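# Carry ring along buzz wire to green end

## Task

Slide the ring along the wire until it reaches the green section at the far end, and leave it hanging there by itself. Nothing, the ring included, may ever touch the thin part of the wire; a single touch is a failure. Afterwards release the ring and move the gripper away. It only counts if the ring stays in place without the robot holding it.

## Robot and tools

Robot: a single 7-joint arm with a two-finger gripper. There is one arm, so every command row describes that arm alone.

Frame: all positions are in the scene frame. Its origin sits on the table top straight under the arm's base, +z is up, +x points forward, and +y is to the left when facing along +x. The base may be slightly tilted against the table. end_effector_position is in metres and end_effector_quat_wxyz gives orientation; velocities are in m/s and rad/s. The reported hand position can be off, more so when the arm reaches far. The gripper's fingers point along its own +z axis and close along its y axis. The reported point lies between the finger pads when closed, about 2 cm short of the tips, and the tips advance roughly 10 mm along +z as the fingers shut.

Tool execute_actions: argument actions is a list holding zero or one item. An empty list (LOOK) commands nothing and just reports the state. An item with rows (ACT) is a motion: rows is a list of 1 to 15 rows, and steps (1 to 15, default 15) says how many control steps of 1/30 s it lasts. Each row is used for one step; if rows run out, the last one repeats. Every row has exactly 8 numbers: seven absolute joint target angles in radians in column order (waist, shoulder, upper arm roll, elbow, forearm roll, wrist pitch, wrist roll), then the gripper opening. These are targets to go to, not offsets, in the same units as the printed Joint positions. Ranges: waist -6.283 to 6.283, shoulder -2.059 to 2.094, upper arm roll -6.283 to 6.283, elbow -0.192 to 3.927, forearm roll -6.283 to 6.283, wrist pitch -1.693 to 3.142, wrist roll -6.283 to 6.283. Opening runs from -1 (closed) to +1 (fully open). An item with only steps (WAIT, up to 300) sends nothing and returns once that many steps have elapsed since the previous result, counting your reply time. Optional pictures (boolean) controls whether camera images come back; by default they do.

Refusals and limits: a call is rejected outright, sending nothing, if any joint target is more than 0.010 rad beyond its range end and farther out than that joint's last reported angle. True joint ends can differ from the listed ones by up to 0.010 rad; a target beyond the real end is clipped there, and the result may then say "joint sent to its limit" (possibly referring to an earlier action). Missing that line does not prove there is room left.

Motion behaviour: joint targets move at most 3.14 rad/s, accelerate over 0.16 s, and all joints are timed to arrive together. Each step the target is kept within 0.623 rad of the measured angle, and if the target would put the hand more than 70 mm from where it is, all joints are pulled back proportionally. So large moves take several calls. The simulation keeps running while you think and write; the arm goes on moving toward the last row you sent until it has nearly stopped or a step is HELD. After that, only a new action makes it move on.

Result lines: Joint positions and Joint velocities list the seven joints (rad, rad/s) followed by the finger-pad gap (m, m/s; 0.084 m is fully open). grip_measured is the measured opening on the command scale. HELD marks steps where your row, fully or partly, was not sent. "joint command not followed" means the clearance check altered or blocked targets; mounting blocks and posts count as part of the arm. MOTOR HOT appears from 65 °C; at 80 °C an OVER-TEMPERATURE FAULT brakes the arm until it cools. Holding loads heats the motors, even while you are thinking.

Gripping: to keep hold of something, command an opening well below grip_measured; the lower you go, the harder the squeeze (about 24 N per pad at most for objects up to roughly 6 cm). A fast close may press harder. Echoing grip_measured back still gives a light grip on narrow objects.

Torque fault: if contact torque hits a joint's load limit (N m: waist 47.5, shoulder 47.5, upper arm roll 28.5, elbow 28.5, forearm roll 28.5, wrist pitch 19, wrist roll 19, a held object's weight included), the arm halts, backs that joint off slightly, waits 10 s and drops the rest of the call.

Tool zoom_image: camera is one of cam_head_left, cam_head_right, cam_wrist; region is [x0, y0, x1, y1] in image pixels from the top-left corner, no larger than 504 by 504. It returns a closer view of that camera's latest image. All three cameras are 504x504. Calibration figures (intrinsics K, distortion D, T_world_to_cam) are provided; the wrist camera pose follows from the joint readings, and real poses may differ by a couple of degrees and several millimetres.

Tool show_instructions: no arguments; shows the scene's reference images.

Tool finished_scene: argument scene, the number of the current scene. The task must be complete and stable at that moment.

What to avoid: any contact of the ring or gripper with the thin wire; dropping the ring; knocking anything off the table; slamming, hard hits and strong pushes; leaving the ring supported only by the gripper. Loose objects may occasionally get a brief external nudge. Move smoothly, open the fingers once the ring rests on the green part, then withdraw before ending the scene.

Each tool is called after "Request:" by a JSON object that holds its "fn" and its "kwargs".

Reference images:

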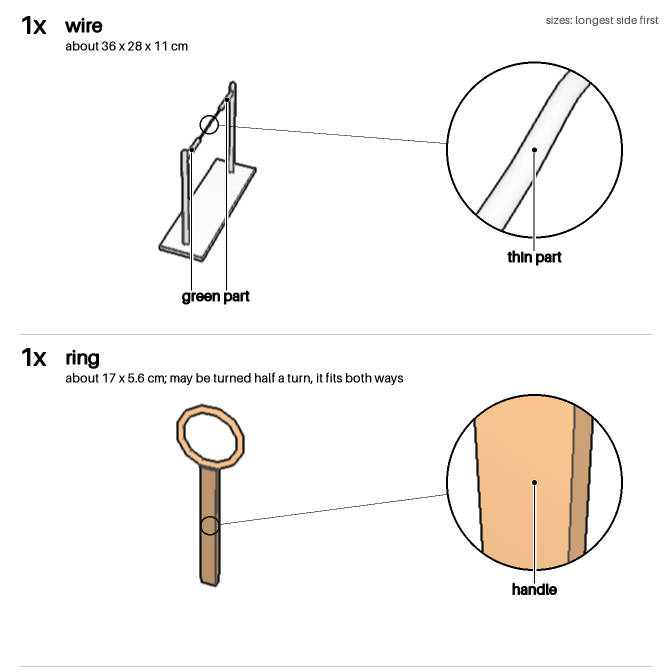

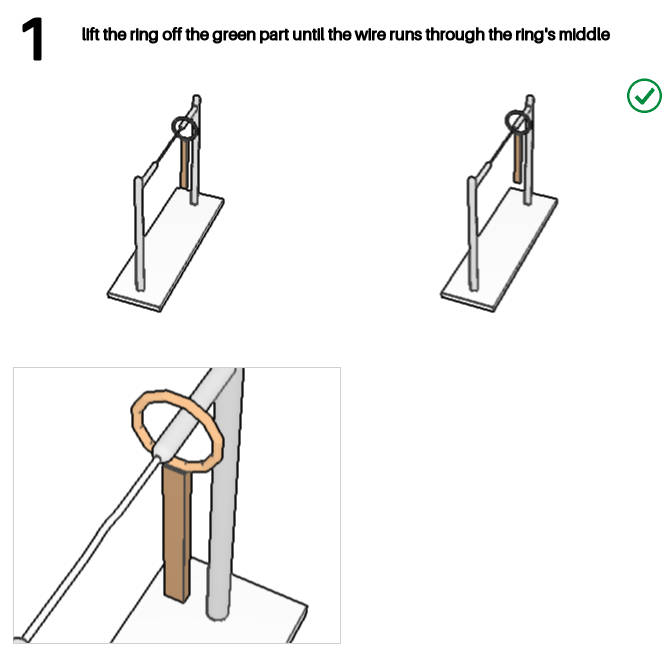

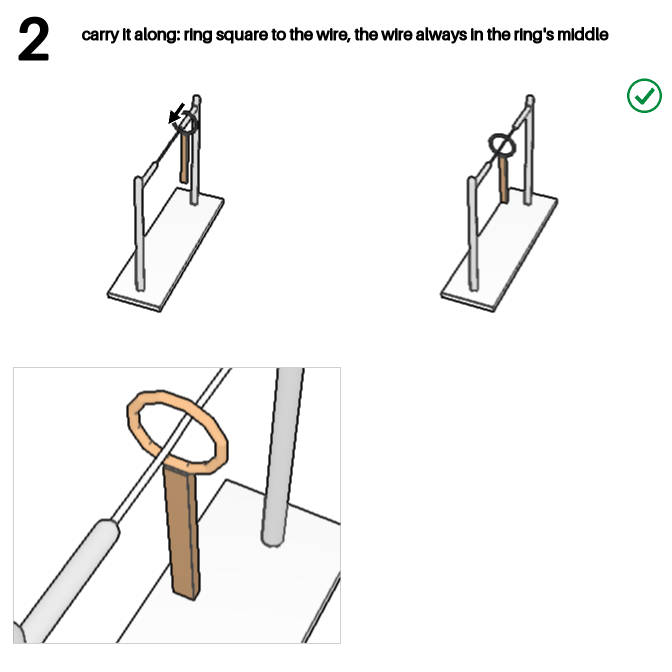

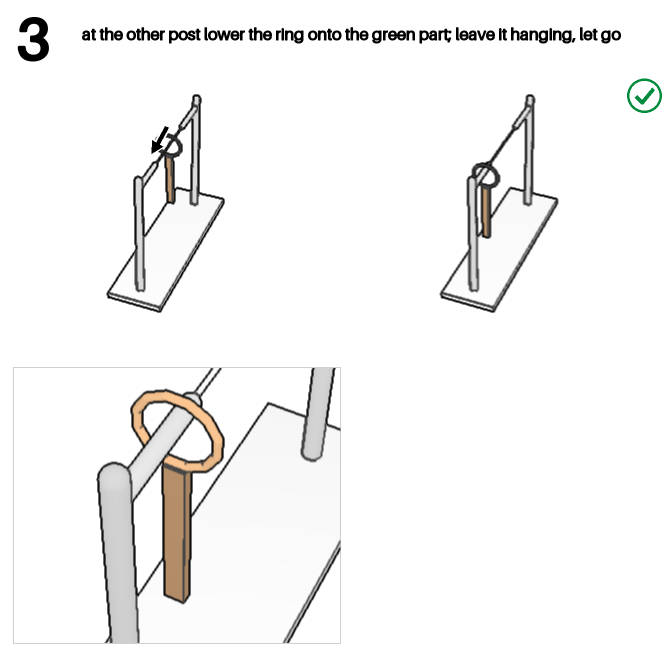

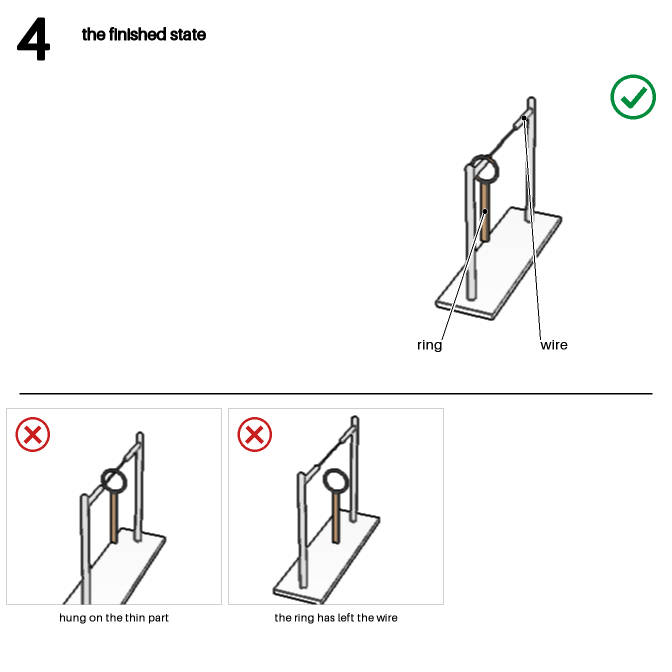

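## Session

Request:
{"fn": "execute_actions", "kwargs": {"actions": []}}

Scene clock: 0.00 s of 4600.00 s.
end_effector_position=(+0.2611, -0.2834, +0.2420) grip_measured=+1.00 end_effector_quat_wxyz=(+0.082, +0.086, +0.988, +0.095) end_effector_velocity=(+0.001, +0.000, +0.001) end_effector_angular_velocity=(-0.002, -0.001, +0.003)
Joint positions: [-0.994 -0.128  0.059  0.708  0.33   0.91   2.15   0.084]
Joint velocities: [ 0.002 -0.001  0.     0.001 -0.    -0.    -0.    -0.   ]

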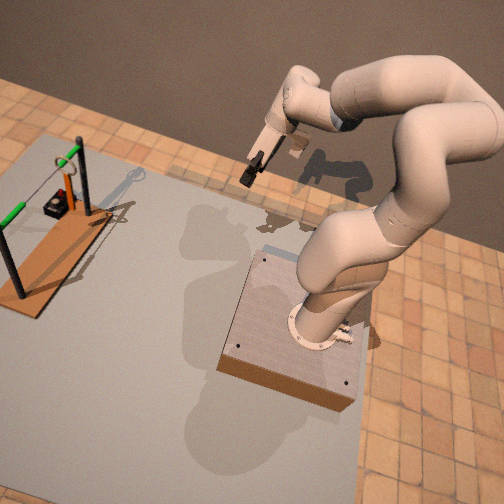

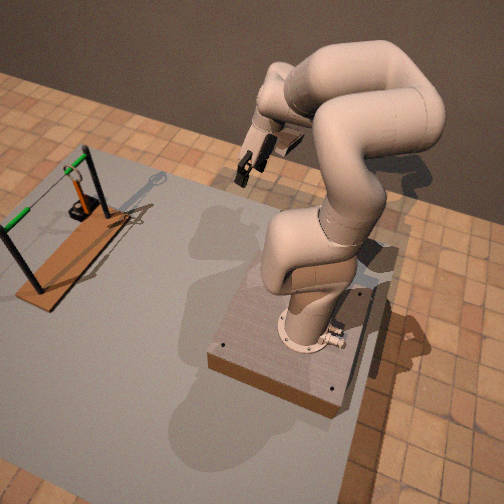

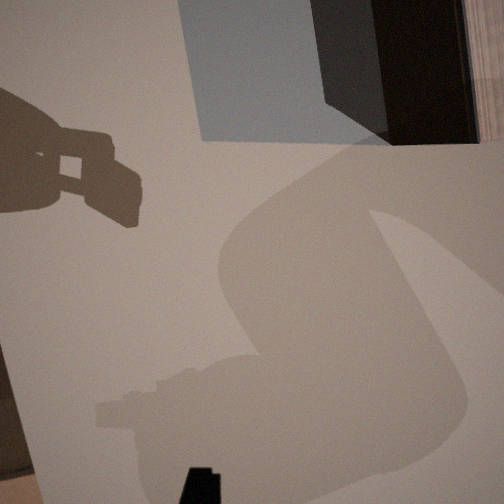

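Request:
{"fn": "zoom_image", "kwargs": {"camera": "cam_head_left", "region": [0, 130, 160, 330]}}

Request:
{"fn": "zoom_image", "kwargs": {"camera": "cam_head_right", "region": [0, 130, 160, 330]}}

Region (0, 130, 160, 330) of cam_head_left's 504x504 image, scaled by 2.520, with more detail than that image has; it fills the left 403 columns of this view, and the rest is white.

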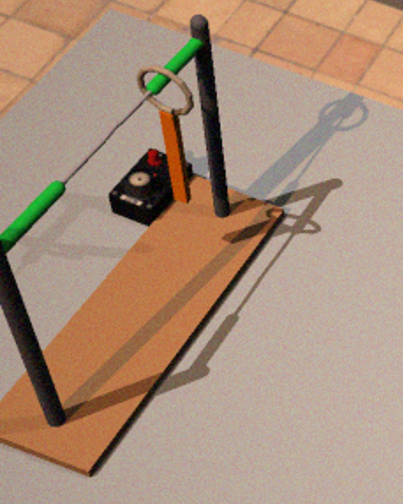

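Region (0, 130, 160, 330) of cam_head_right's 504x504 image, scaled by 2.520, with more detail than that image has; it fills the left 403 columns of this view, and the rest is white.

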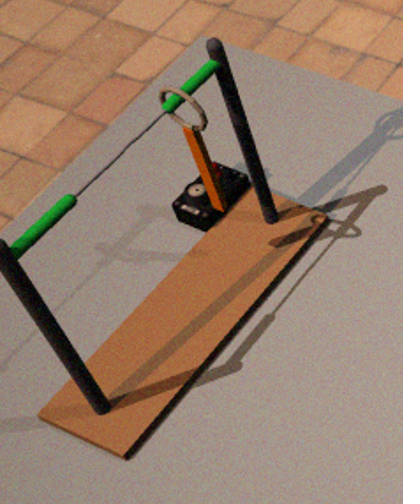

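Request:
{"fn": "execute_actions", "kwargs": {"actions": [{"rows": [[-0.166,1.007,0,0.912,0,-1.404,3.14,0.2]], "steps": 15}], "pictures": false}}

Request:
{"fn": "execute_actions", "kwargs": {"actions": [{"steps": 60}]}}

Scene clock: 21.10 s of 4600.00 s.
end_effector_position=(+0.3625, -0.2610, +0.1576) grip_measured=+0.19 end_effector_quat_wxyz=(+0.041, +0.072, +0.996, +0.036) end_effector_velocity=(+0.210, +0.127, -0.221) end_effector_angular_velocity=(-0.204, +0.087, +0.018)
Joint positions: [-0.675  0.194  0.034  0.797  0.187  0.588  2.472  0.052]
Joint velocities: [ 0.663  0.727 -0.038  0.149 -0.241 -0.726  0.726 -0.   ]
Steps of this call (steps 1 to 90: nothing new was sent; then 17.60 s passed at rest; steps 91 to 105: all 15 steps of this action). Readings (joint positions):
91: [-0.994 -0.128 0.059 0.708 0.330 0.910 2.150]
92: [-0.992 -0.126 0.059 0.709 0.329 0.907 2.153]
94: [-0.961 -0.095 0.052 0.721 0.311 0.873 2.187]
98: [-0.843 0.023 0.047 0.756 0.253 0.760 2.300]
105: the state above

Scene clock: 31.77 s of 4600.00 s.
end_effector_position=(+0.4801, -0.1863, +0.0413) grip_measured=+0.19 end_effector_quat_wxyz=(+0.125, +0.092, +0.987, -0.035) end_effector_velocity=(-0.001, -0.000, -0.001) end_effector_angular_velocity=(+0.000, +0.002, -0.000)
Joint positions: [-0.349  0.62   0.006  0.886  0.067  0.012  2.899  0.052]
Joint velocities: [-0.001  0.001 -0.    -0.    -0.     0.001 -0.001 -0.   ]
TORQUE FAULT: the external load on joint 2 (shoulder) reached its load limit, and the arm stopped for 10 seconds. The arm's remaining commands of this call were not run. Joint 2 (shoulder) moved back by up to 3 degrees. The arm holds there, with its grip as last carried out, and accepts commands again: back off and push less far. The arm stops again, at the same cost, whenever a joint's load reaches its limit.
The stop began at step 20 of this call (marked STOPPED below). From that step on the arm followed nothing that you had sent. Nothing is kept back now, and the robot has no last target.
Steps of this call (steps 1 to 19: the robot went on to your last target; steps 20 to 320: the stop). Readings (joint positions):
1: [-0.653 0.218 0.033 0.802 0.179 0.564 2.496]
2: [-0.632 0.243 0.032 0.807 0.171 0.539 2.521]
4: [-0.592 0.294 0.029 0.816 0.157 0.489 2.572]
8: [-0.520 0.398 0.024 0.832 0.130 0.384 2.668]
20: [-0.346 0.669 0.006 0.891 0.066 0.005 2.900] STOPPED
320: the state above
camera_calibration (this result's frames):
cam_wrist: T_world_to_cam=[[0.189067, 0.980951, -0.0446053, 0.127527], [0.944785, -0.169339, 0.280547, -0.437739], [0.267649, -0.0951844, -0.958803, 0.0278216], [0, 0, 0, 1]] pos_world=[0.382011, -0.196576, 0.15517]

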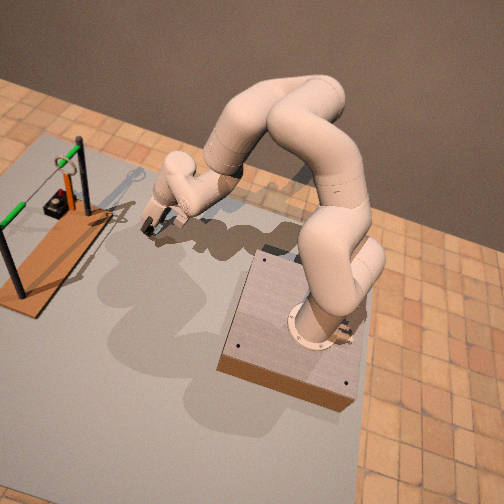

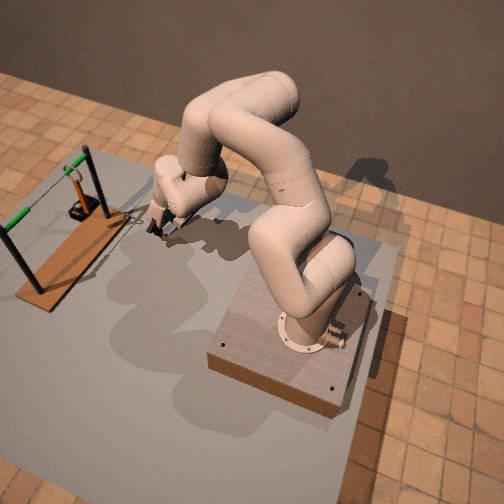

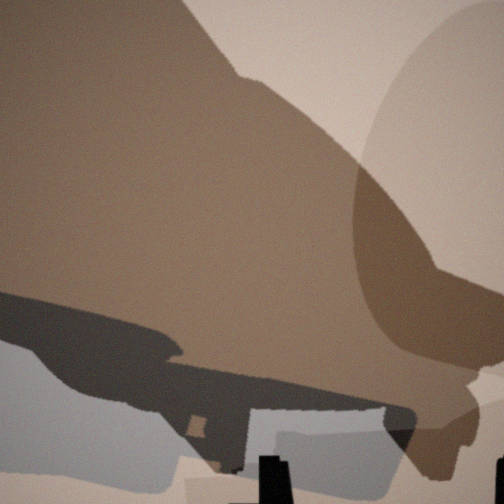

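Request:
{"fn": "execute_actions", "kwargs": {"actions": [{"rows": [[-0.3,0.55,0,0.9,0,-0.9,1.5,0.2]], "steps": 15}], "pictures": false}}

Request:
{"fn": "execute_actions", "kwargs": {"actions": [{"steps": 45}], "pictures": false}}

Request:
{"fn": "execute_actions", "kwargs": {"actions": [{"rows": [[-0.166,1.007,0,0.912,0,-1.404,0,0.2]], "steps": 15}], "pictures": false}}

Request:
{"fn": "execute_actions", "kwargs": {"actions": [{"steps": 50}]}}

Scene clock: 35.10 s of 4600.00 s.
end_effector_position=(+0.5770, -0.2062, +0.1538) grip_measured=+0.19 end_effector_quat_wxyz=(+0.323, -0.158, +0.914, -0.189) end_effector_velocity=(+0.174, -0.023, +0.318) end_effector_angular_velocity=(-1.300, -0.841, +1.033)
Joint positions: [-0.32   0.579  0.003  0.895  0.028 -0.447  2.436  0.052]
Joint velocities: [ 0.051 -0.076 -0.006  0.019 -0.07  -1.148 -1.286 -0.   ]
Steps of this call (steps 1 to 85: nothing new was sent; steps 86 to 100: all 15 steps of this action). Readings (joint positions):
86: [-0.349 0.620 0.006 0.886 0.067 0.012 2.899]
87: [-0.349 0.619 0.006 0.886 0.066 0.009 2.897]
89: [-0.347 0.617 0.005 0.885 0.063 -0.026 2.861]
93: [-0.335 0.599 0.005 0.891 0.047 -0.179 2.709]
100: the state above

Scene clock: 36.60 s of 4600.00 s.
end_effector_position=(+0.6176, -0.2021, +0.2880) grip_measured=+0.19 end_effector_quat_wxyz=(+0.325, -0.499, +0.637, -0.489) end_effector_velocity=(+0.000, -0.000, +0.001) end_effector_angular_velocity=(+0.000, -0.002, -0.000)
Joint positions: [-0.3    0.55  -0.     0.9    0.    -0.9    1.5    0.052]
Joint velocities: [-0.    -0.001  0.     0.001  0.     0.001  0.001 -0.   ]
Steps of this call (steps 1 to 45: the robot went on to your last target). Readings (joint positions):
1: [-0.319 0.576 0.002 0.895 0.025 -0.486 2.391]
2: [-0.317 0.574 0.002 0.896 0.023 -0.523 2.344]
4: [-0.314 0.569 0.002 0.896 0.019 -0.597 2.239]
8: [-0.307 0.560 0.001 0.898 0.010 -0.736 1.976]
45: the state above
The arm was judged still, so your last target was given up. Only a new action makes it travel on or press farther. Fingers that are still opening or closing keep moving.

Scene clock: 37.10 s of 4600.00 s.
end_effector_position=(+0.5969, -0.1375, +0.1836) grip_measured=+0.19 end_effector_quat_wxyz=(-0.207, +0.667, -0.438, +0.566) end_effector_velocity=(-0.094, +0.153, -0.227) end_effector_angular_velocity=(-1.887, +0.366, +0.760)
Joint positions: [-0.209  0.859  0.     0.908 -0.    -1.24   0.94   0.052]
Joint velocities: [ 0.207  0.702  0.005  0.011 -0.001 -0.765 -2.001  0.   ]
Steps of this call (steps 1 to 15: all 15 steps of this action). Readings (joint positions):
1: [-0.300 0.550 -0.000 0.900 0.000 -0.900 1.500]
2: [-0.300 0.551 -0.000 0.900 0.000 -0.902 1.497]
4: [-0.293 0.574 -0.002 0.904 0.000 -0.932 1.462]
8: [-0.260 0.688 0.001 0.902 -0.000 -1.050 1.306]
15: the state above

Scene clock: 38.77 s of 4600.00 s.
end_effector_position=(+0.5730, -0.1065, +0.1394) grip_measured=+0.19 end_effector_quat_wxyz=(+0.059, +0.789, -0.071, +0.608) end_effector_velocity=(+0.000, +0.000, +0.001) end_effector_angular_velocity=(+0.000, -0.001, +0.001)
Joint positions: [-0.166  1.007 -0.     0.912 -0.    -1.404  0.     0.052]
Joint velocities: [ 0.001 -0.001 -0.    -0.001 -0.    -0.     0.    -0.   ]
Steps of this call (steps 1 to 45: the robot went on to your last target; steps 46 to 50: nothing new was sent). Readings (joint positions):
1: [-0.203 0.882 0.000 0.908 -0.000 -1.265 0.870]
2: [-0.196 0.904 0.000 0.909 -0.000 -1.290 0.794]
4: [-0.185 0.943 0.000 0.909 -0.000 -1.332 0.633]
8: [-0.171 0.988 0.000 0.911 -0.000 -1.382 0.306]
50: the state above
The arm was judged still, so your last target was given up. Only a new action makes it travel on or press farther. Fingers that are still opening or closing keep moving.
camera_calibration (this result's frames):
cam_wrist: T_world_to_cam=[[-0.185202, -0.982659, 0.00904527, 0.0340006], [-0.279241, 0.0437992, -0.959222, 0.357347], [0.942191, -0.180176, -0.282511, -0.385249], [0, 0, 0, 1]] pos_world=[0.469061, -0.0516531, 0.233631]

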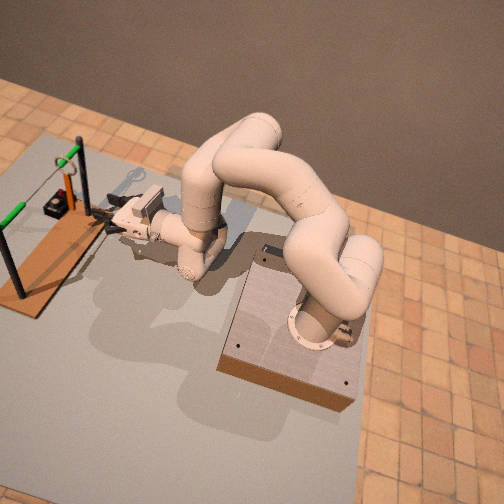

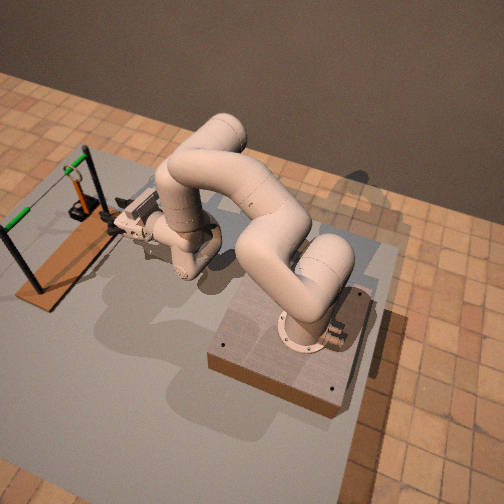

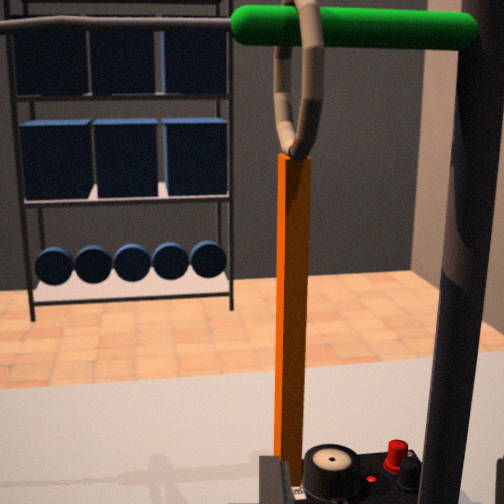

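Request:
{"fn": "execute_actions", "kwargs": {"actions": [{"rows": [[-0.136,1.03,0,1.09,0,-1.25,0,0.2]], "steps": 15}], "pictures": false}}

Request:
{"fn": "execute_actions", "kwargs": {"actions": [{"steps": 15}]}}

Scene clock: 47.37 s of 4600.00 s.
end_effector_position=(+0.6296, -0.0982, +0.1439) grip_measured=+0.19 end_effector_quat_wxyz=(+0.050, +0.790, -0.059, +0.608) end_effector_velocity=(+0.010, -0.000, +0.000) end_effector_angular_velocity=(-0.002, +0.004, +0.003)
Joint positions: [-0.137  1.03  -0.     1.086  0.    -1.253  0.     0.052]
Joint velocities: [ 0.003  0.005 -0.001  0.032  0.     0.031 -0.001  0.   ]
Steps of this call (steps 1 to 90: nothing new was sent; then 5.10 s passed at rest; steps 91 to 105: all 15 steps of this action). Readings (joint positions):
91: [-0.166 1.007 -0.000 0.912 0.000 -1.404 0.000]
92: [-0.166 1.007 -0.000 0.914 0.000 -1.402 0.000]
94: [-0.161 1.013 -0.001 0.944 0.000 -1.372 0.000]
98: [-0.142 1.024 0.001 1.054 -0.000 -1.285 -0.000]
105: the state above

Scene clock: 47.87 s of 4600.00 s.
end_effector_position=(+0.6310, -0.0978, +0.1444) grip_measured=+0.19 end_effector_quat_wxyz=(+0.050, +0.790, -0.059, +0.609) end_effector_velocity=(+0.001, -0.000, +0.001) end_effector_angular_velocity=(-0.001, -0.002, +0.000)
Joint positions: [-0.136  1.03  -0.     1.09   0.    -1.25   0.     0.052]
Joint velocities: [-0.    -0.001  0.     0.001 -0.     0.    -0.001  0.   ]
Steps of this call (steps 1 to 15: the robot went on to your last target). Readings (joint positions):
1: [-0.137 1.030 -0.000 1.087 0.000 -1.252 0.000]
2: [-0.137 1.030 -0.000 1.088 0.000 -1.252 0.000]
4: [-0.136 1.030 -0.000 1.089 0.000 -1.251 0.000]
8: [-0.136 1.030 -0.000 1.090 0.000 -1.250 0.000]
15: the state above
The arm was judged still, so your last target was given up. Only a new action makes it travel on or press farther. Fingers that are still opening or closing keep moving.
camera_calibration (this result's frames):
cam_wrist: T_world_to_cam=[[-0.15568, -0.987765, 0.00917358, 0.034093], [-0.279767, 0.0351832, -0.959423, 0.37749], [0.947362, -0.151929, -0.281821, -0.437483], [0, 0, 0, 1]] pos_world=[0.525371, -0.0460719, 0.238568]

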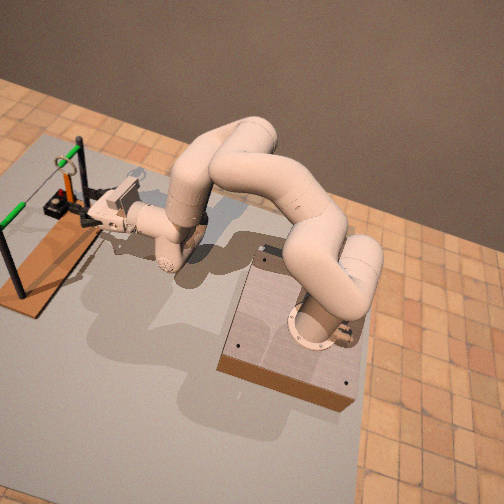

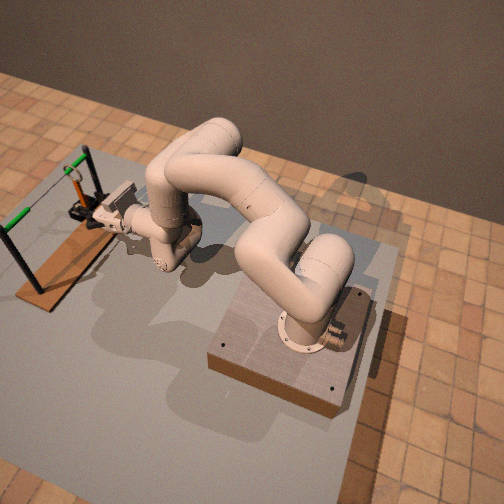

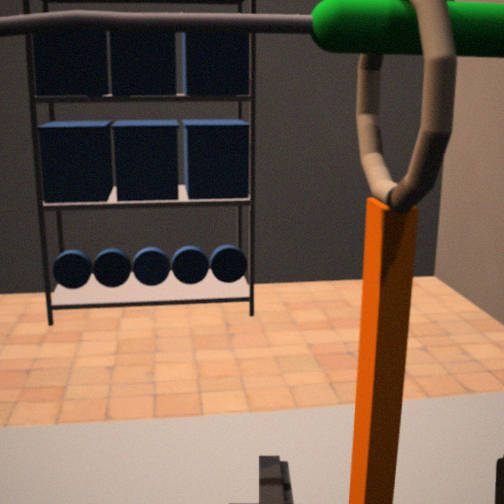

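Request:
{"fn": "execute_actions", "kwargs": {"actions": [{"rows": [[-0.142,1.075,0,1.2966,0,-1.0875,0,0.2]], "steps": 15}], "pictures": false}}

Request:
{"fn": "execute_actions", "kwargs": {"actions": [{"steps": 15}]}}

Scene clock: 52.17 s of 4600.00 s.
end_effector_position=(+0.6857, -0.1102, +0.1512) grip_measured=+0.19 end_effector_quat_wxyz=(+0.052, +0.790, -0.061, +0.608) end_effector_velocity=(+0.010, -0.001, -0.001) end_effector_angular_velocity=(+0.001, +0.007, +0.001)
Joint positions: [-0.142  1.074  0.     1.292 -0.    -1.091 -0.     0.052]
Joint velocities: [ 0.001  0.011  0.001  0.037 -0.     0.034 -0.001  0.   ]
Steps of this call (steps 1 to 90: nothing new was sent; then 0.80 s passed at rest; steps 91 to 105: all 15 steps of this action). Readings (joint positions):
91: [-0.136 1.030 -0.000 1.090 0.000 -1.250 -0.000]
92: [-0.136 1.031 0.000 1.092 -0.000 -1.248 -0.000]
94: [-0.137 1.039 0.000 1.123 -0.000 -1.221 -0.000]
98: [-0.141 1.063 -0.000 1.250 0.000 -1.127 0.000]
105: the state above

Scene clock: 52.67 s of 4600.00 s.
end_effector_position=(+0.6871, -0.1106, +0.1519) grip_measured=+0.19 end_effector_quat_wxyz=(+0.052, +0.790, -0.061, +0.608) end_effector_velocity=(-0.000, -0.001, -0.001) end_effector_angular_velocity=(-0.000, +0.001, -0.001)
Joint positions: [-0.142  1.075  0.     1.297 -0.    -1.088  0.     0.052]
Joint velocities: [-0.001  0.002 -0.     0.001  0.     0.    -0.     0.   ]
Steps of this call (steps 1 to 15: the robot went on to your last target). Readings (joint positions):
1: [-0.142 1.075 0.000 1.293 -0.000 -1.090 -0.000]
2: [-0.142 1.075 0.000 1.294 -0.000 -1.089 -0.000]
4: [-0.142 1.075 0.000 1.295 -0.000 -1.088 -0.000]
8: [-0.142 1.075 0.000 1.296 -0.000 -1.088 -0.000]
15: the state above
The arm was judged still, so your last target was given up. Only a new action makes it travel on or press farther. Fingers that are still opening or closing keep moving.
camera_calibration (this result's frames):
cam_wrist: T_world_to_cam=[[-0.161555, -0.986821, 0.00913998, 0.0342021], [-0.280358, 0.0370141, -0.959182, 0.401444], [0.946203, -0.157523, -0.282643, -0.490179], [0, 0, 0, 1]] pos_world=[0.581882, -0.0583221, 0.2462]

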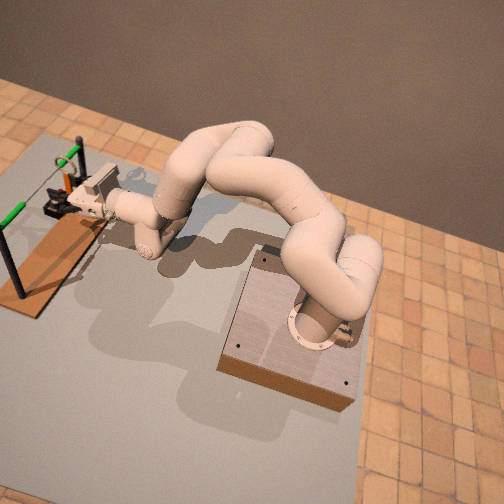

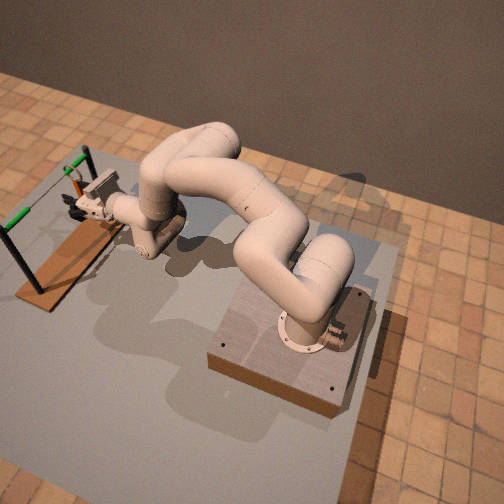

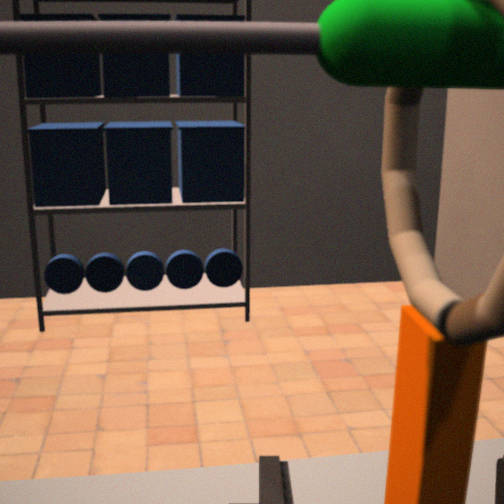

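Close gently.

Request:
{"fn": "execute_actions", "kwargs": {"actions": [{"rows": [[-0.142,1.075,0,1.2966,0,-1.0875,0,0.0],[-0.142,1.075,0,1.2966,0,-1.0875,0,-0.15],[-0.142,1.075,0,1.2966,0,-1.0875,0,-0.3],[-0.142,1.075,0,1.2966,0,-1.0875,0,-0.4],[-0.142,1.075,0,1.2966,0,-1.0875,0,-0.5],[-0.142,1.075,0,1.2966,0,-1.0875,0,-0.6],[-0.142,1.075,0,1.2966,0,-1.0875,0,-0.7],[-0.142,1.075,0,1.2966,0,-1.0875,0,-0.8],[-0.142,1.075,0,1.2966,0,-1.0875,0,-0.9],[-0.142,1.075,0,1.2966,0,-1.0875,0,-1]], "steps": 15}], "pictures": false}}

Request:
{"fn": "execute_actions", "kwargs": {"actions": [{"steps": 15}]}}

Scene clock: 56.40 s of 4600.00 s.
end_effector_position=(+0.6871, -0.1106, +0.1519) grip_measured=-0.83 end_effector_quat_wxyz=(+0.052, +0.790, -0.061, +0.608) end_effector_velocity=(-0.000, +0.000, -0.000) end_effector_angular_velocity=(-0.000, +0.001, +0.000)
Joint positions: [-0.142  1.075 -0.     1.297  0.    -1.087  0.     0.007]
Joint velocities: [ 0.     0.    -0.    -0.    -0.    -0.    -0.001  0.   ]
Steps of this call (steps 1 to 90: nothing new was sent; then 0.23 s passed at rest; steps 91 to 105: all 15 steps of this action). Readings (joint positions):
91: [-0.142 1.075 -0.000 1.297 0.000 -1.088 0.000]
92: [-0.142 1.075 -0.000 1.297 -0.000 -1.088 0.000]
94: [-0.142 1.075 0.000 1.297 0.000 -1.087 -0.000]
98: [-0.142 1.075 0.000 1.297 -0.000 -1.087 0.000]
105: the state above

Scene clock: 56.90 s of 4600.00 s.
end_effector_position=(+0.6871, -0.1106, +0.1519) grip_measured=-0.83 end_effector_quat_wxyz=(+0.052, +0.790, -0.061, +0.608) end_effector_velocity=(+0.001, +0.001, +0.000) end_effector_angular_velocity=(+0.001, -0.002, +0.001)
Joint positions: [-0.142  1.075  0.     1.297 -0.    -1.087 -0.     0.007]
Joint velocities: [ 0.001  0.    -0.     0.002 -0.    -0.     0.002 -0.   ]
Steps of this call (steps 1 to 15: the robot went on to your last target). Readings (joint positions):
1: [-0.142 1.075 -0.000 1.297 0.000 -1.087 0.000]
2: [-0.142 1.075 -0.000 1.297 0.000 -1.087 0.000]
4: [-0.142 1.075 -0.000 1.297 0.000 -1.087 0.000]
8: [-0.142 1.075 0.000 1.297 -0.000 -1.087 -0.000]
15: the state above
The arm was judged still, so your last target was given up. Only a new action makes it travel on or press farther. Fingers that are still opening or closing keep moving.
camera_calibration (this result's frames):
cam_wrist: T_world_to_cam=[[-0.161561, -0.98682, 0.00914225, 0.0342013], [-0.280323, 0.0370078, -0.959192, 0.401447], [0.946212, -0.157531, -0.282608, -0.49021], [0, 0, 0, 1]] pos_world=[0.581903, -0.0583293, 0.246215]

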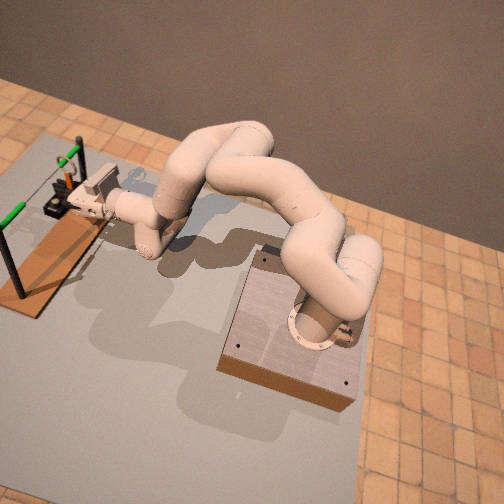

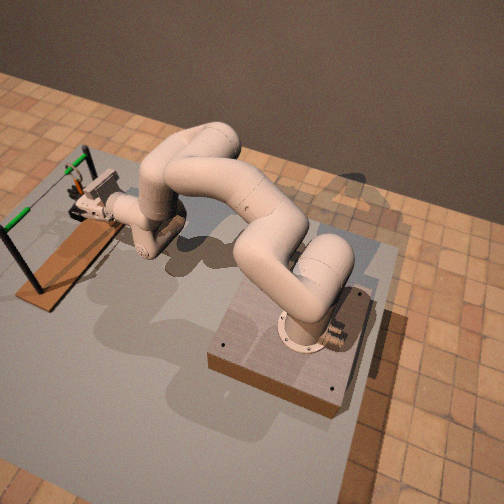

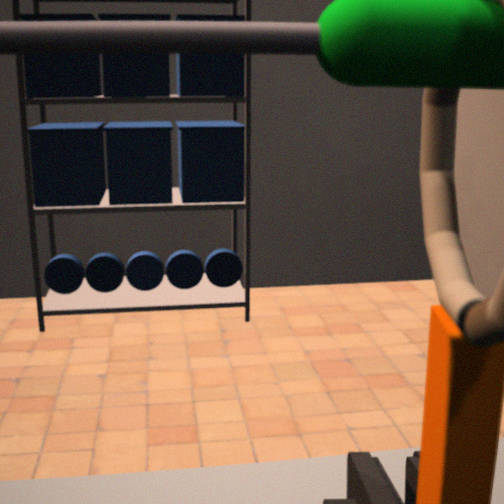

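Request:
{"fn": "execute_actions", "kwargs": {"actions": [{"rows": [[-0.142,1.058,0,1.2847,0,-1.0825,0,-1],[-0.142,1.041,0,1.2728,0,-1.0775,0,-1],[-0.142,1.0245,0,1.2609,0,-1.0726,0,-1]], "steps": 15}], "pictures": false}}

Request:
{"fn": "execute_actions", "kwargs": {"actions": [{"steps": 10}]}}

Request:
{"fn": "zoom_image", "kwargs": {"camera": "cam_head_left", "region": [0, 130, 130, 260]}}

Scene clock: 65.07 s of 4600.00 s.
end_effector_position=(+0.6866, -0.1104, +0.1678) grip_measured=-0.83 end_effector_quat_wxyz=(+0.052, +0.790, -0.061, +0.608) end_effector_velocity=(-0.001, -0.001, +0.001) end_effector_angular_velocity=(+0.001, +0.004, -0.002)
Joint positions: [-0.142  1.026  0.     1.261 -0.    -1.073 -0.     0.007]
Joint velocities: [-0.002 -0.009  0.    -0.009 -0.     0.004  0.001  0.   ]
Steps of this call (steps 1 to 90: nothing new was sent; then 4.67 s passed at rest; steps 91 to 105: all 15 steps of this action). Readings (joint positions):
91: [-0.142 1.075 -0.000 1.297 -0.000 -1.087 -0.000]
92: [-0.142 1.074 0.000 1.296 0.000 -1.087 -0.000]
94: [-0.142 1.065 0.000 1.288 -0.000 -1.084 -0.000]
98: [-0.142 1.035 -0.000 1.270 0.000 -1.077 0.000]
105: the state above

Scene clock: 65.40 s of 4600.00 s.
end_effector_position=(+0.6867, -0.1104, +0.1683) grip_measured=-0.83 end_effector_quat_wxyz=(+0.052, +0.790, -0.061, +0.608) end_effector_velocity=(+0.001, +0.000, +0.002) end_effector_angular_velocity=(-0.001, -0.003, +0.001)
Joint positions: [-0.142  1.025  0.     1.261 -0.    -1.073 -0.     0.007]
Joint velocities: [ 0.    -0.001 -0.     0.002 -0.    -0.    -0.     0.   ]
Steps of this call (steps 1 to 10: the robot went on to your last target). Readings (joint positions):
1: [-0.142 1.025 0.000 1.261 -0.000 -1.073 -0.000]
2: [-0.142 1.025 0.000 1.261 -0.000 -1.073 -0.000]
4: [-0.142 1.025 0.000 1.261 -0.000 -1.073 -0.000]
8: [-0.142 1.025 0.000 1.261 0.000 -1.073 -0.000]
10: the state above
camera_calibration (this result's frames):
cam_wrist: T_world_to_cam=[[-0.161562, -0.98682, 0.00914093, 0.0341688], [-0.280491, 0.0370374, -0.959142, 0.417086], [0.946162, -0.157525, -0.282778, -0.485084], [0, 0, 0, 1]] pos_world=[0.581477, -0.0581423, 0.262562]

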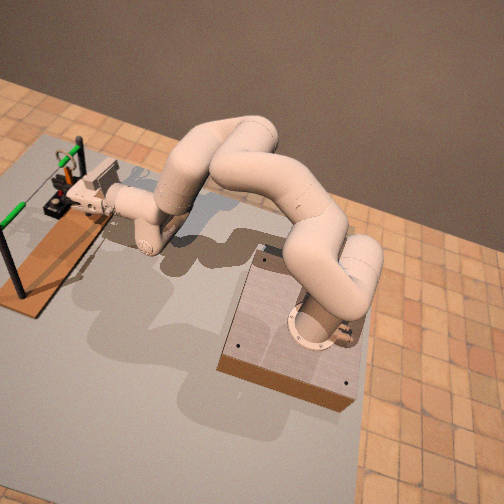

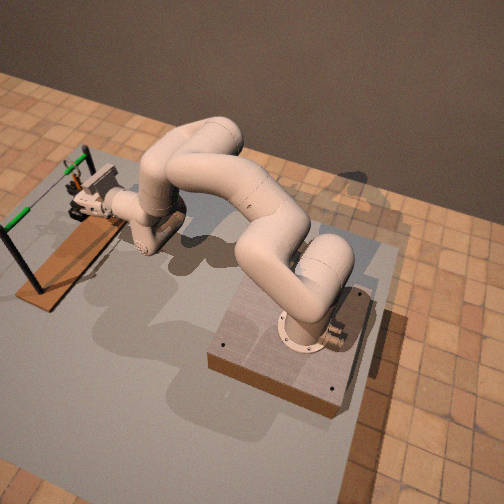

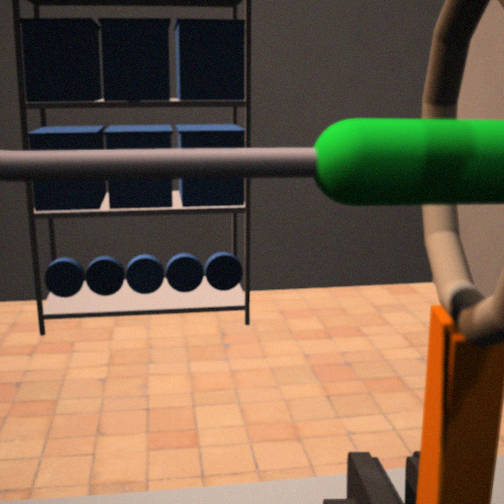

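Region (0, 130, 130, 260) of cam_head_left's 504x504 image, scaled by 3.877, with more detail than that image has.

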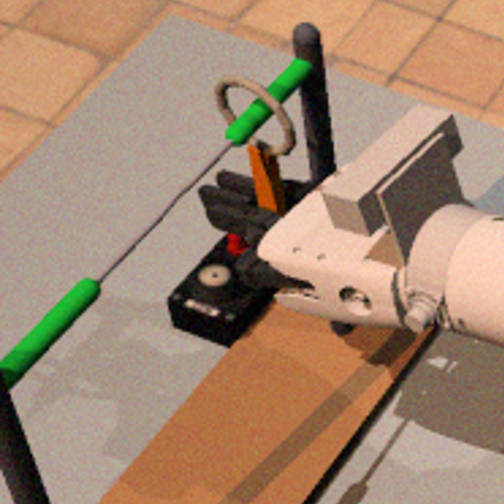

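Request:
{"fn": "execute_actions", "kwargs": {"actions": [{"rows": [[-0.13,1.023,0,1.257,0,-1.075,0,-1],[-0.118,1.022,0,1.253,0,-1.0775,0,-1],[-0.106,1.0205,0,1.249,0,-1.08,0,-1],[-0.095,1.019,0,1.245,0,-1.0825,0,-1],[-0.084,1.018,0,1.242,0,-1.085,0,-1]], "steps": 15}]}}

Scene clock: 68.37 s of 4600.00 s.
end_effector_position=(+0.6874, -0.0715, +0.1679) grip_measured=-0.83 end_effector_quat_wxyz=(+0.035, +0.791, -0.039, +0.609) end_effector_velocity=(-0.001, -0.002, +0.001) end_effector_angular_velocity=(-0.011, -0.000, -0.001)
Joint positions: [-0.086  1.018 -0.     1.243  0.    -1.085  0.     0.007]
Joint velocities: [ 0.007 -0.003 -0.012 -0.006  0.002 -0.004 -0.001 -0.   ]
Steps of this call (steps 1 to 15: the robot went on to your last target; steps 16 to 74: nothing new was sent; steps 75 to 89: all 15 steps of this action). Readings (joint positions):
75: [-0.142 1.024 -0.000 1.261 0.000 -1.073 0.000]
76: [-0.141 1.024 -0.000 1.261 0.000 -1.073 0.000]
78: [-0.135 1.024 -0.002 1.258 0.000 -1.074 0.000]
82: [-0.104 1.020 0.001 1.248 -0.000 -1.081 -0.000]
89: the state above
camera_calibration (this result's frames):
cam_wrist: T_world_to_cam=[[-0.106239, -0.994294, 0.00964329, 0.0340586], [-0.282466, 0.0208797, -0.95905, 0.415718], [0.953376, -0.104613, -0.283072, -0.48082], [0, 0, 0, 1]] pos_world=[0.579447, -0.0251158, 0.262259]

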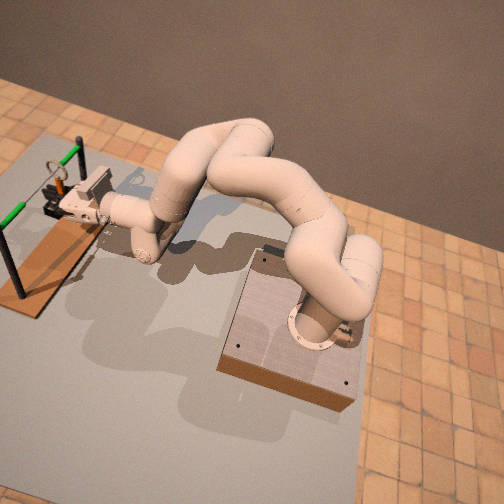

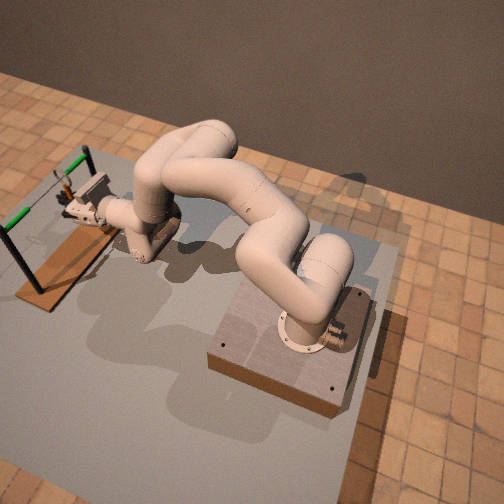

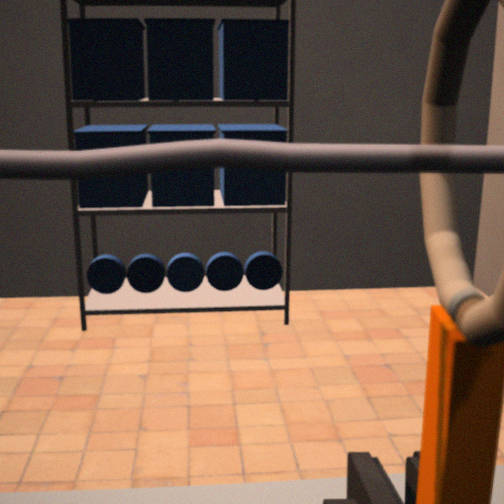

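Request:
{"fn": "execute_actions", "kwargs": {"actions": [{"rows": [[-0.072,1.0175,0,1.241,0,-1.086,0,-1],[-0.06,1.017,0,1.24,0,-1.0865,0,-1],[-0.048,1.0165,0,1.239,0,-1.087,0,-1],[-0.037,1.016,0,1.238,0,-1.088,0,-1],[-0.026,1.016,0,1.237,0,-1.088,0,-1]], "steps": 15}]}}

Request:
{"fn": "zoom_image", "kwargs": {"camera": "cam_head_left", "region": [0, 130, 130, 260]}}

Scene clock: 71.83 s of 4600.00 s.
end_effector_position=(+0.6891, -0.0315, +0.1677) grip_measured=-0.83 end_effector_quat_wxyz=(+0.017, +0.792, -0.016, +0.610) end_effector_velocity=(-0.000, -0.002, +0.000) end_effector_angular_velocity=(-0.010, +0.000, -0.001)
Joint positions: [-0.028  1.016 -0.     1.237  0.    -1.088  0.     0.007]
Joint velocities: [ 0.007 -0.001 -0.012 -0.002  0.002 -0.001 -0.     0.   ]
Steps of this call (steps 1 to 15: the robot went on to your last target; steps 16 to 89: nothing new was sent; steps 90 to 104: all 15 steps of this action). Readings (joint positions):
90: [-0.084 1.018 -0.000 1.242 0.000 -1.085 0.000]
91: [-0.083 1.018 -0.000 1.242 0.000 -1.085 0.000]
93: [-0.077 1.018 -0.002 1.241 0.000 -1.086 0.000]
97: [-0.046 1.017 0.001 1.239 -0.000 -1.087 -0.000]
104: the state above
camera_calibration (this result's frames):
cam_wrist: T_world_to_cam=[[-0.0484097, -0.998779, 0.00982623, 0.0340394], [-0.28362, 0.0043126, -0.958927, 0.415421], [0.957714, -0.0492083, -0.283483, -0.479524], [0, 0, 0, 1]] pos_world=[0.578717, 0.00860973, 0.262087]

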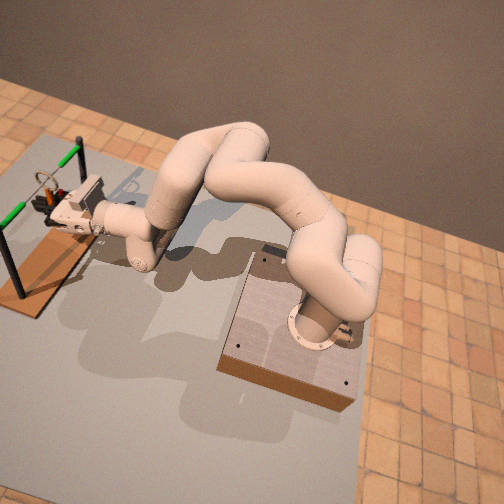

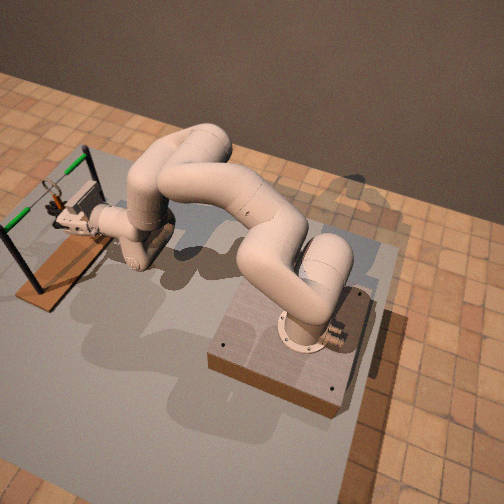

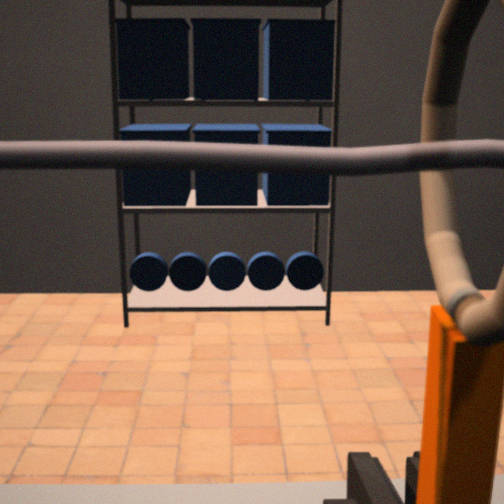

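Region (0, 130, 130, 260) of cam_head_left's 504x504 image, scaled by 3.877, with more detail than that image has.

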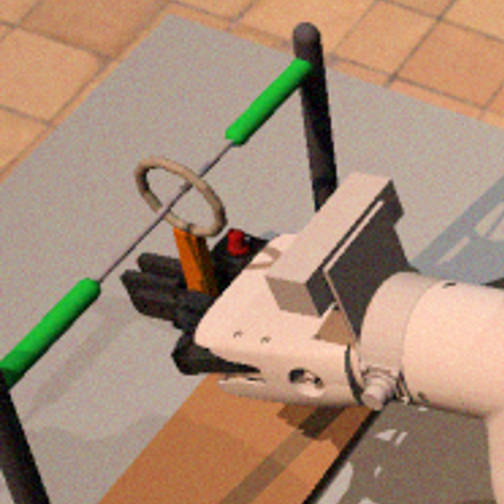

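Centred. On to y≈+0.02.

Request:
{"fn": "execute_actions", "kwargs": {"actions": [{"rows": [[-0.014,1.016,0,1.237,0,-1.088,0,-1],[-0.002,1.016,0,1.2375,0,-1.088,0,-1],[0.01,1.0165,0,1.238,0,-1.0875,0,-1],[0.022,1.017,0,1.239,0,-1.087,0,-1],[0.034,1.017,0,1.24,0,-1.0865,0,-1],[0.046,1.0175,0,1.241,0,-1.086,0,-1]], "steps": 15}]}}

Scene clock: 73.97 s of 4600.00 s.
end_effector_position=(+0.6905, +0.0181, +0.1674) grip_measured=-0.83 end_effector_quat_wxyz=(-0.005, +0.792, +0.012, +0.610) end_effector_velocity=(+0.001, -0.006, +0.001) end_effector_angular_velocity=(-0.016, -0.001, -0.006)
Joint positions: [ 0.044  1.017  0.     1.241 -0.    -1.086 -0.     0.007]
Joint velocities: [ 0.009  0.    -0.021  0.003  0.004  0.001  0.     0.   ]
Steps of this call (steps 1 to 15: the robot went on to your last target; steps 16 to 49: nothing new was sent; steps 50 to 64: all 15 steps of this action). Readings (joint positions):
50: [-0.026 1.016 -0.000 1.237 0.000 -1.088 0.000]
51: [-0.025 1.016 -0.000 1.237 0.000 -1.088 0.000]
53: [-0.019 1.016 -0.002 1.237 0.000 -1.088 0.000]
57: [0.015 1.017 -0.000 1.239 0.000 -1.087 -0.000]
64: the state above
camera_calibration (this result's frames):
cam_wrist: T_world_to_cam=[[0.0232824, -0.999682, 0.00966796, 0.0341228], [-0.283313, -0.0158718, -0.958896, 0.415454], [0.958745, 0.0195863, -0.283592, -0.480432], [0, 0, 0, 1]] pos_world=[0.57752, 0.0501158, 0.261801]

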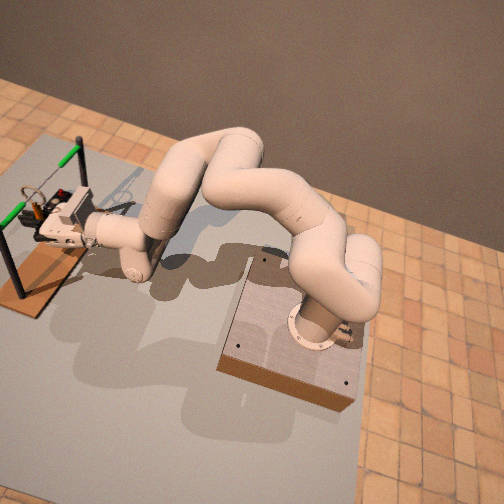

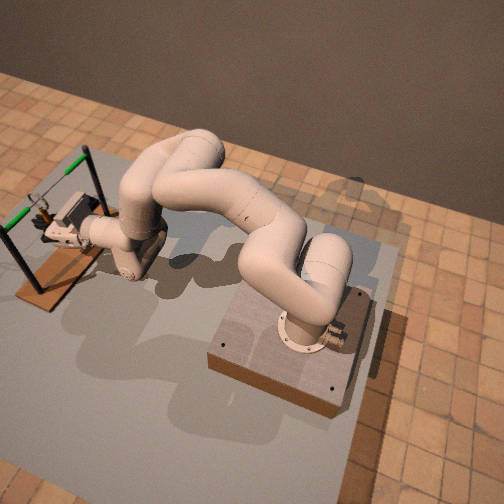

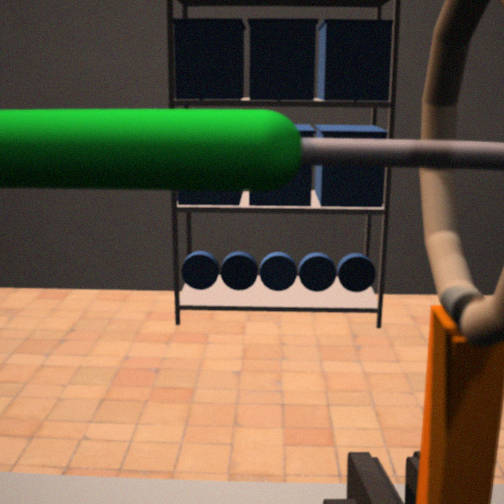

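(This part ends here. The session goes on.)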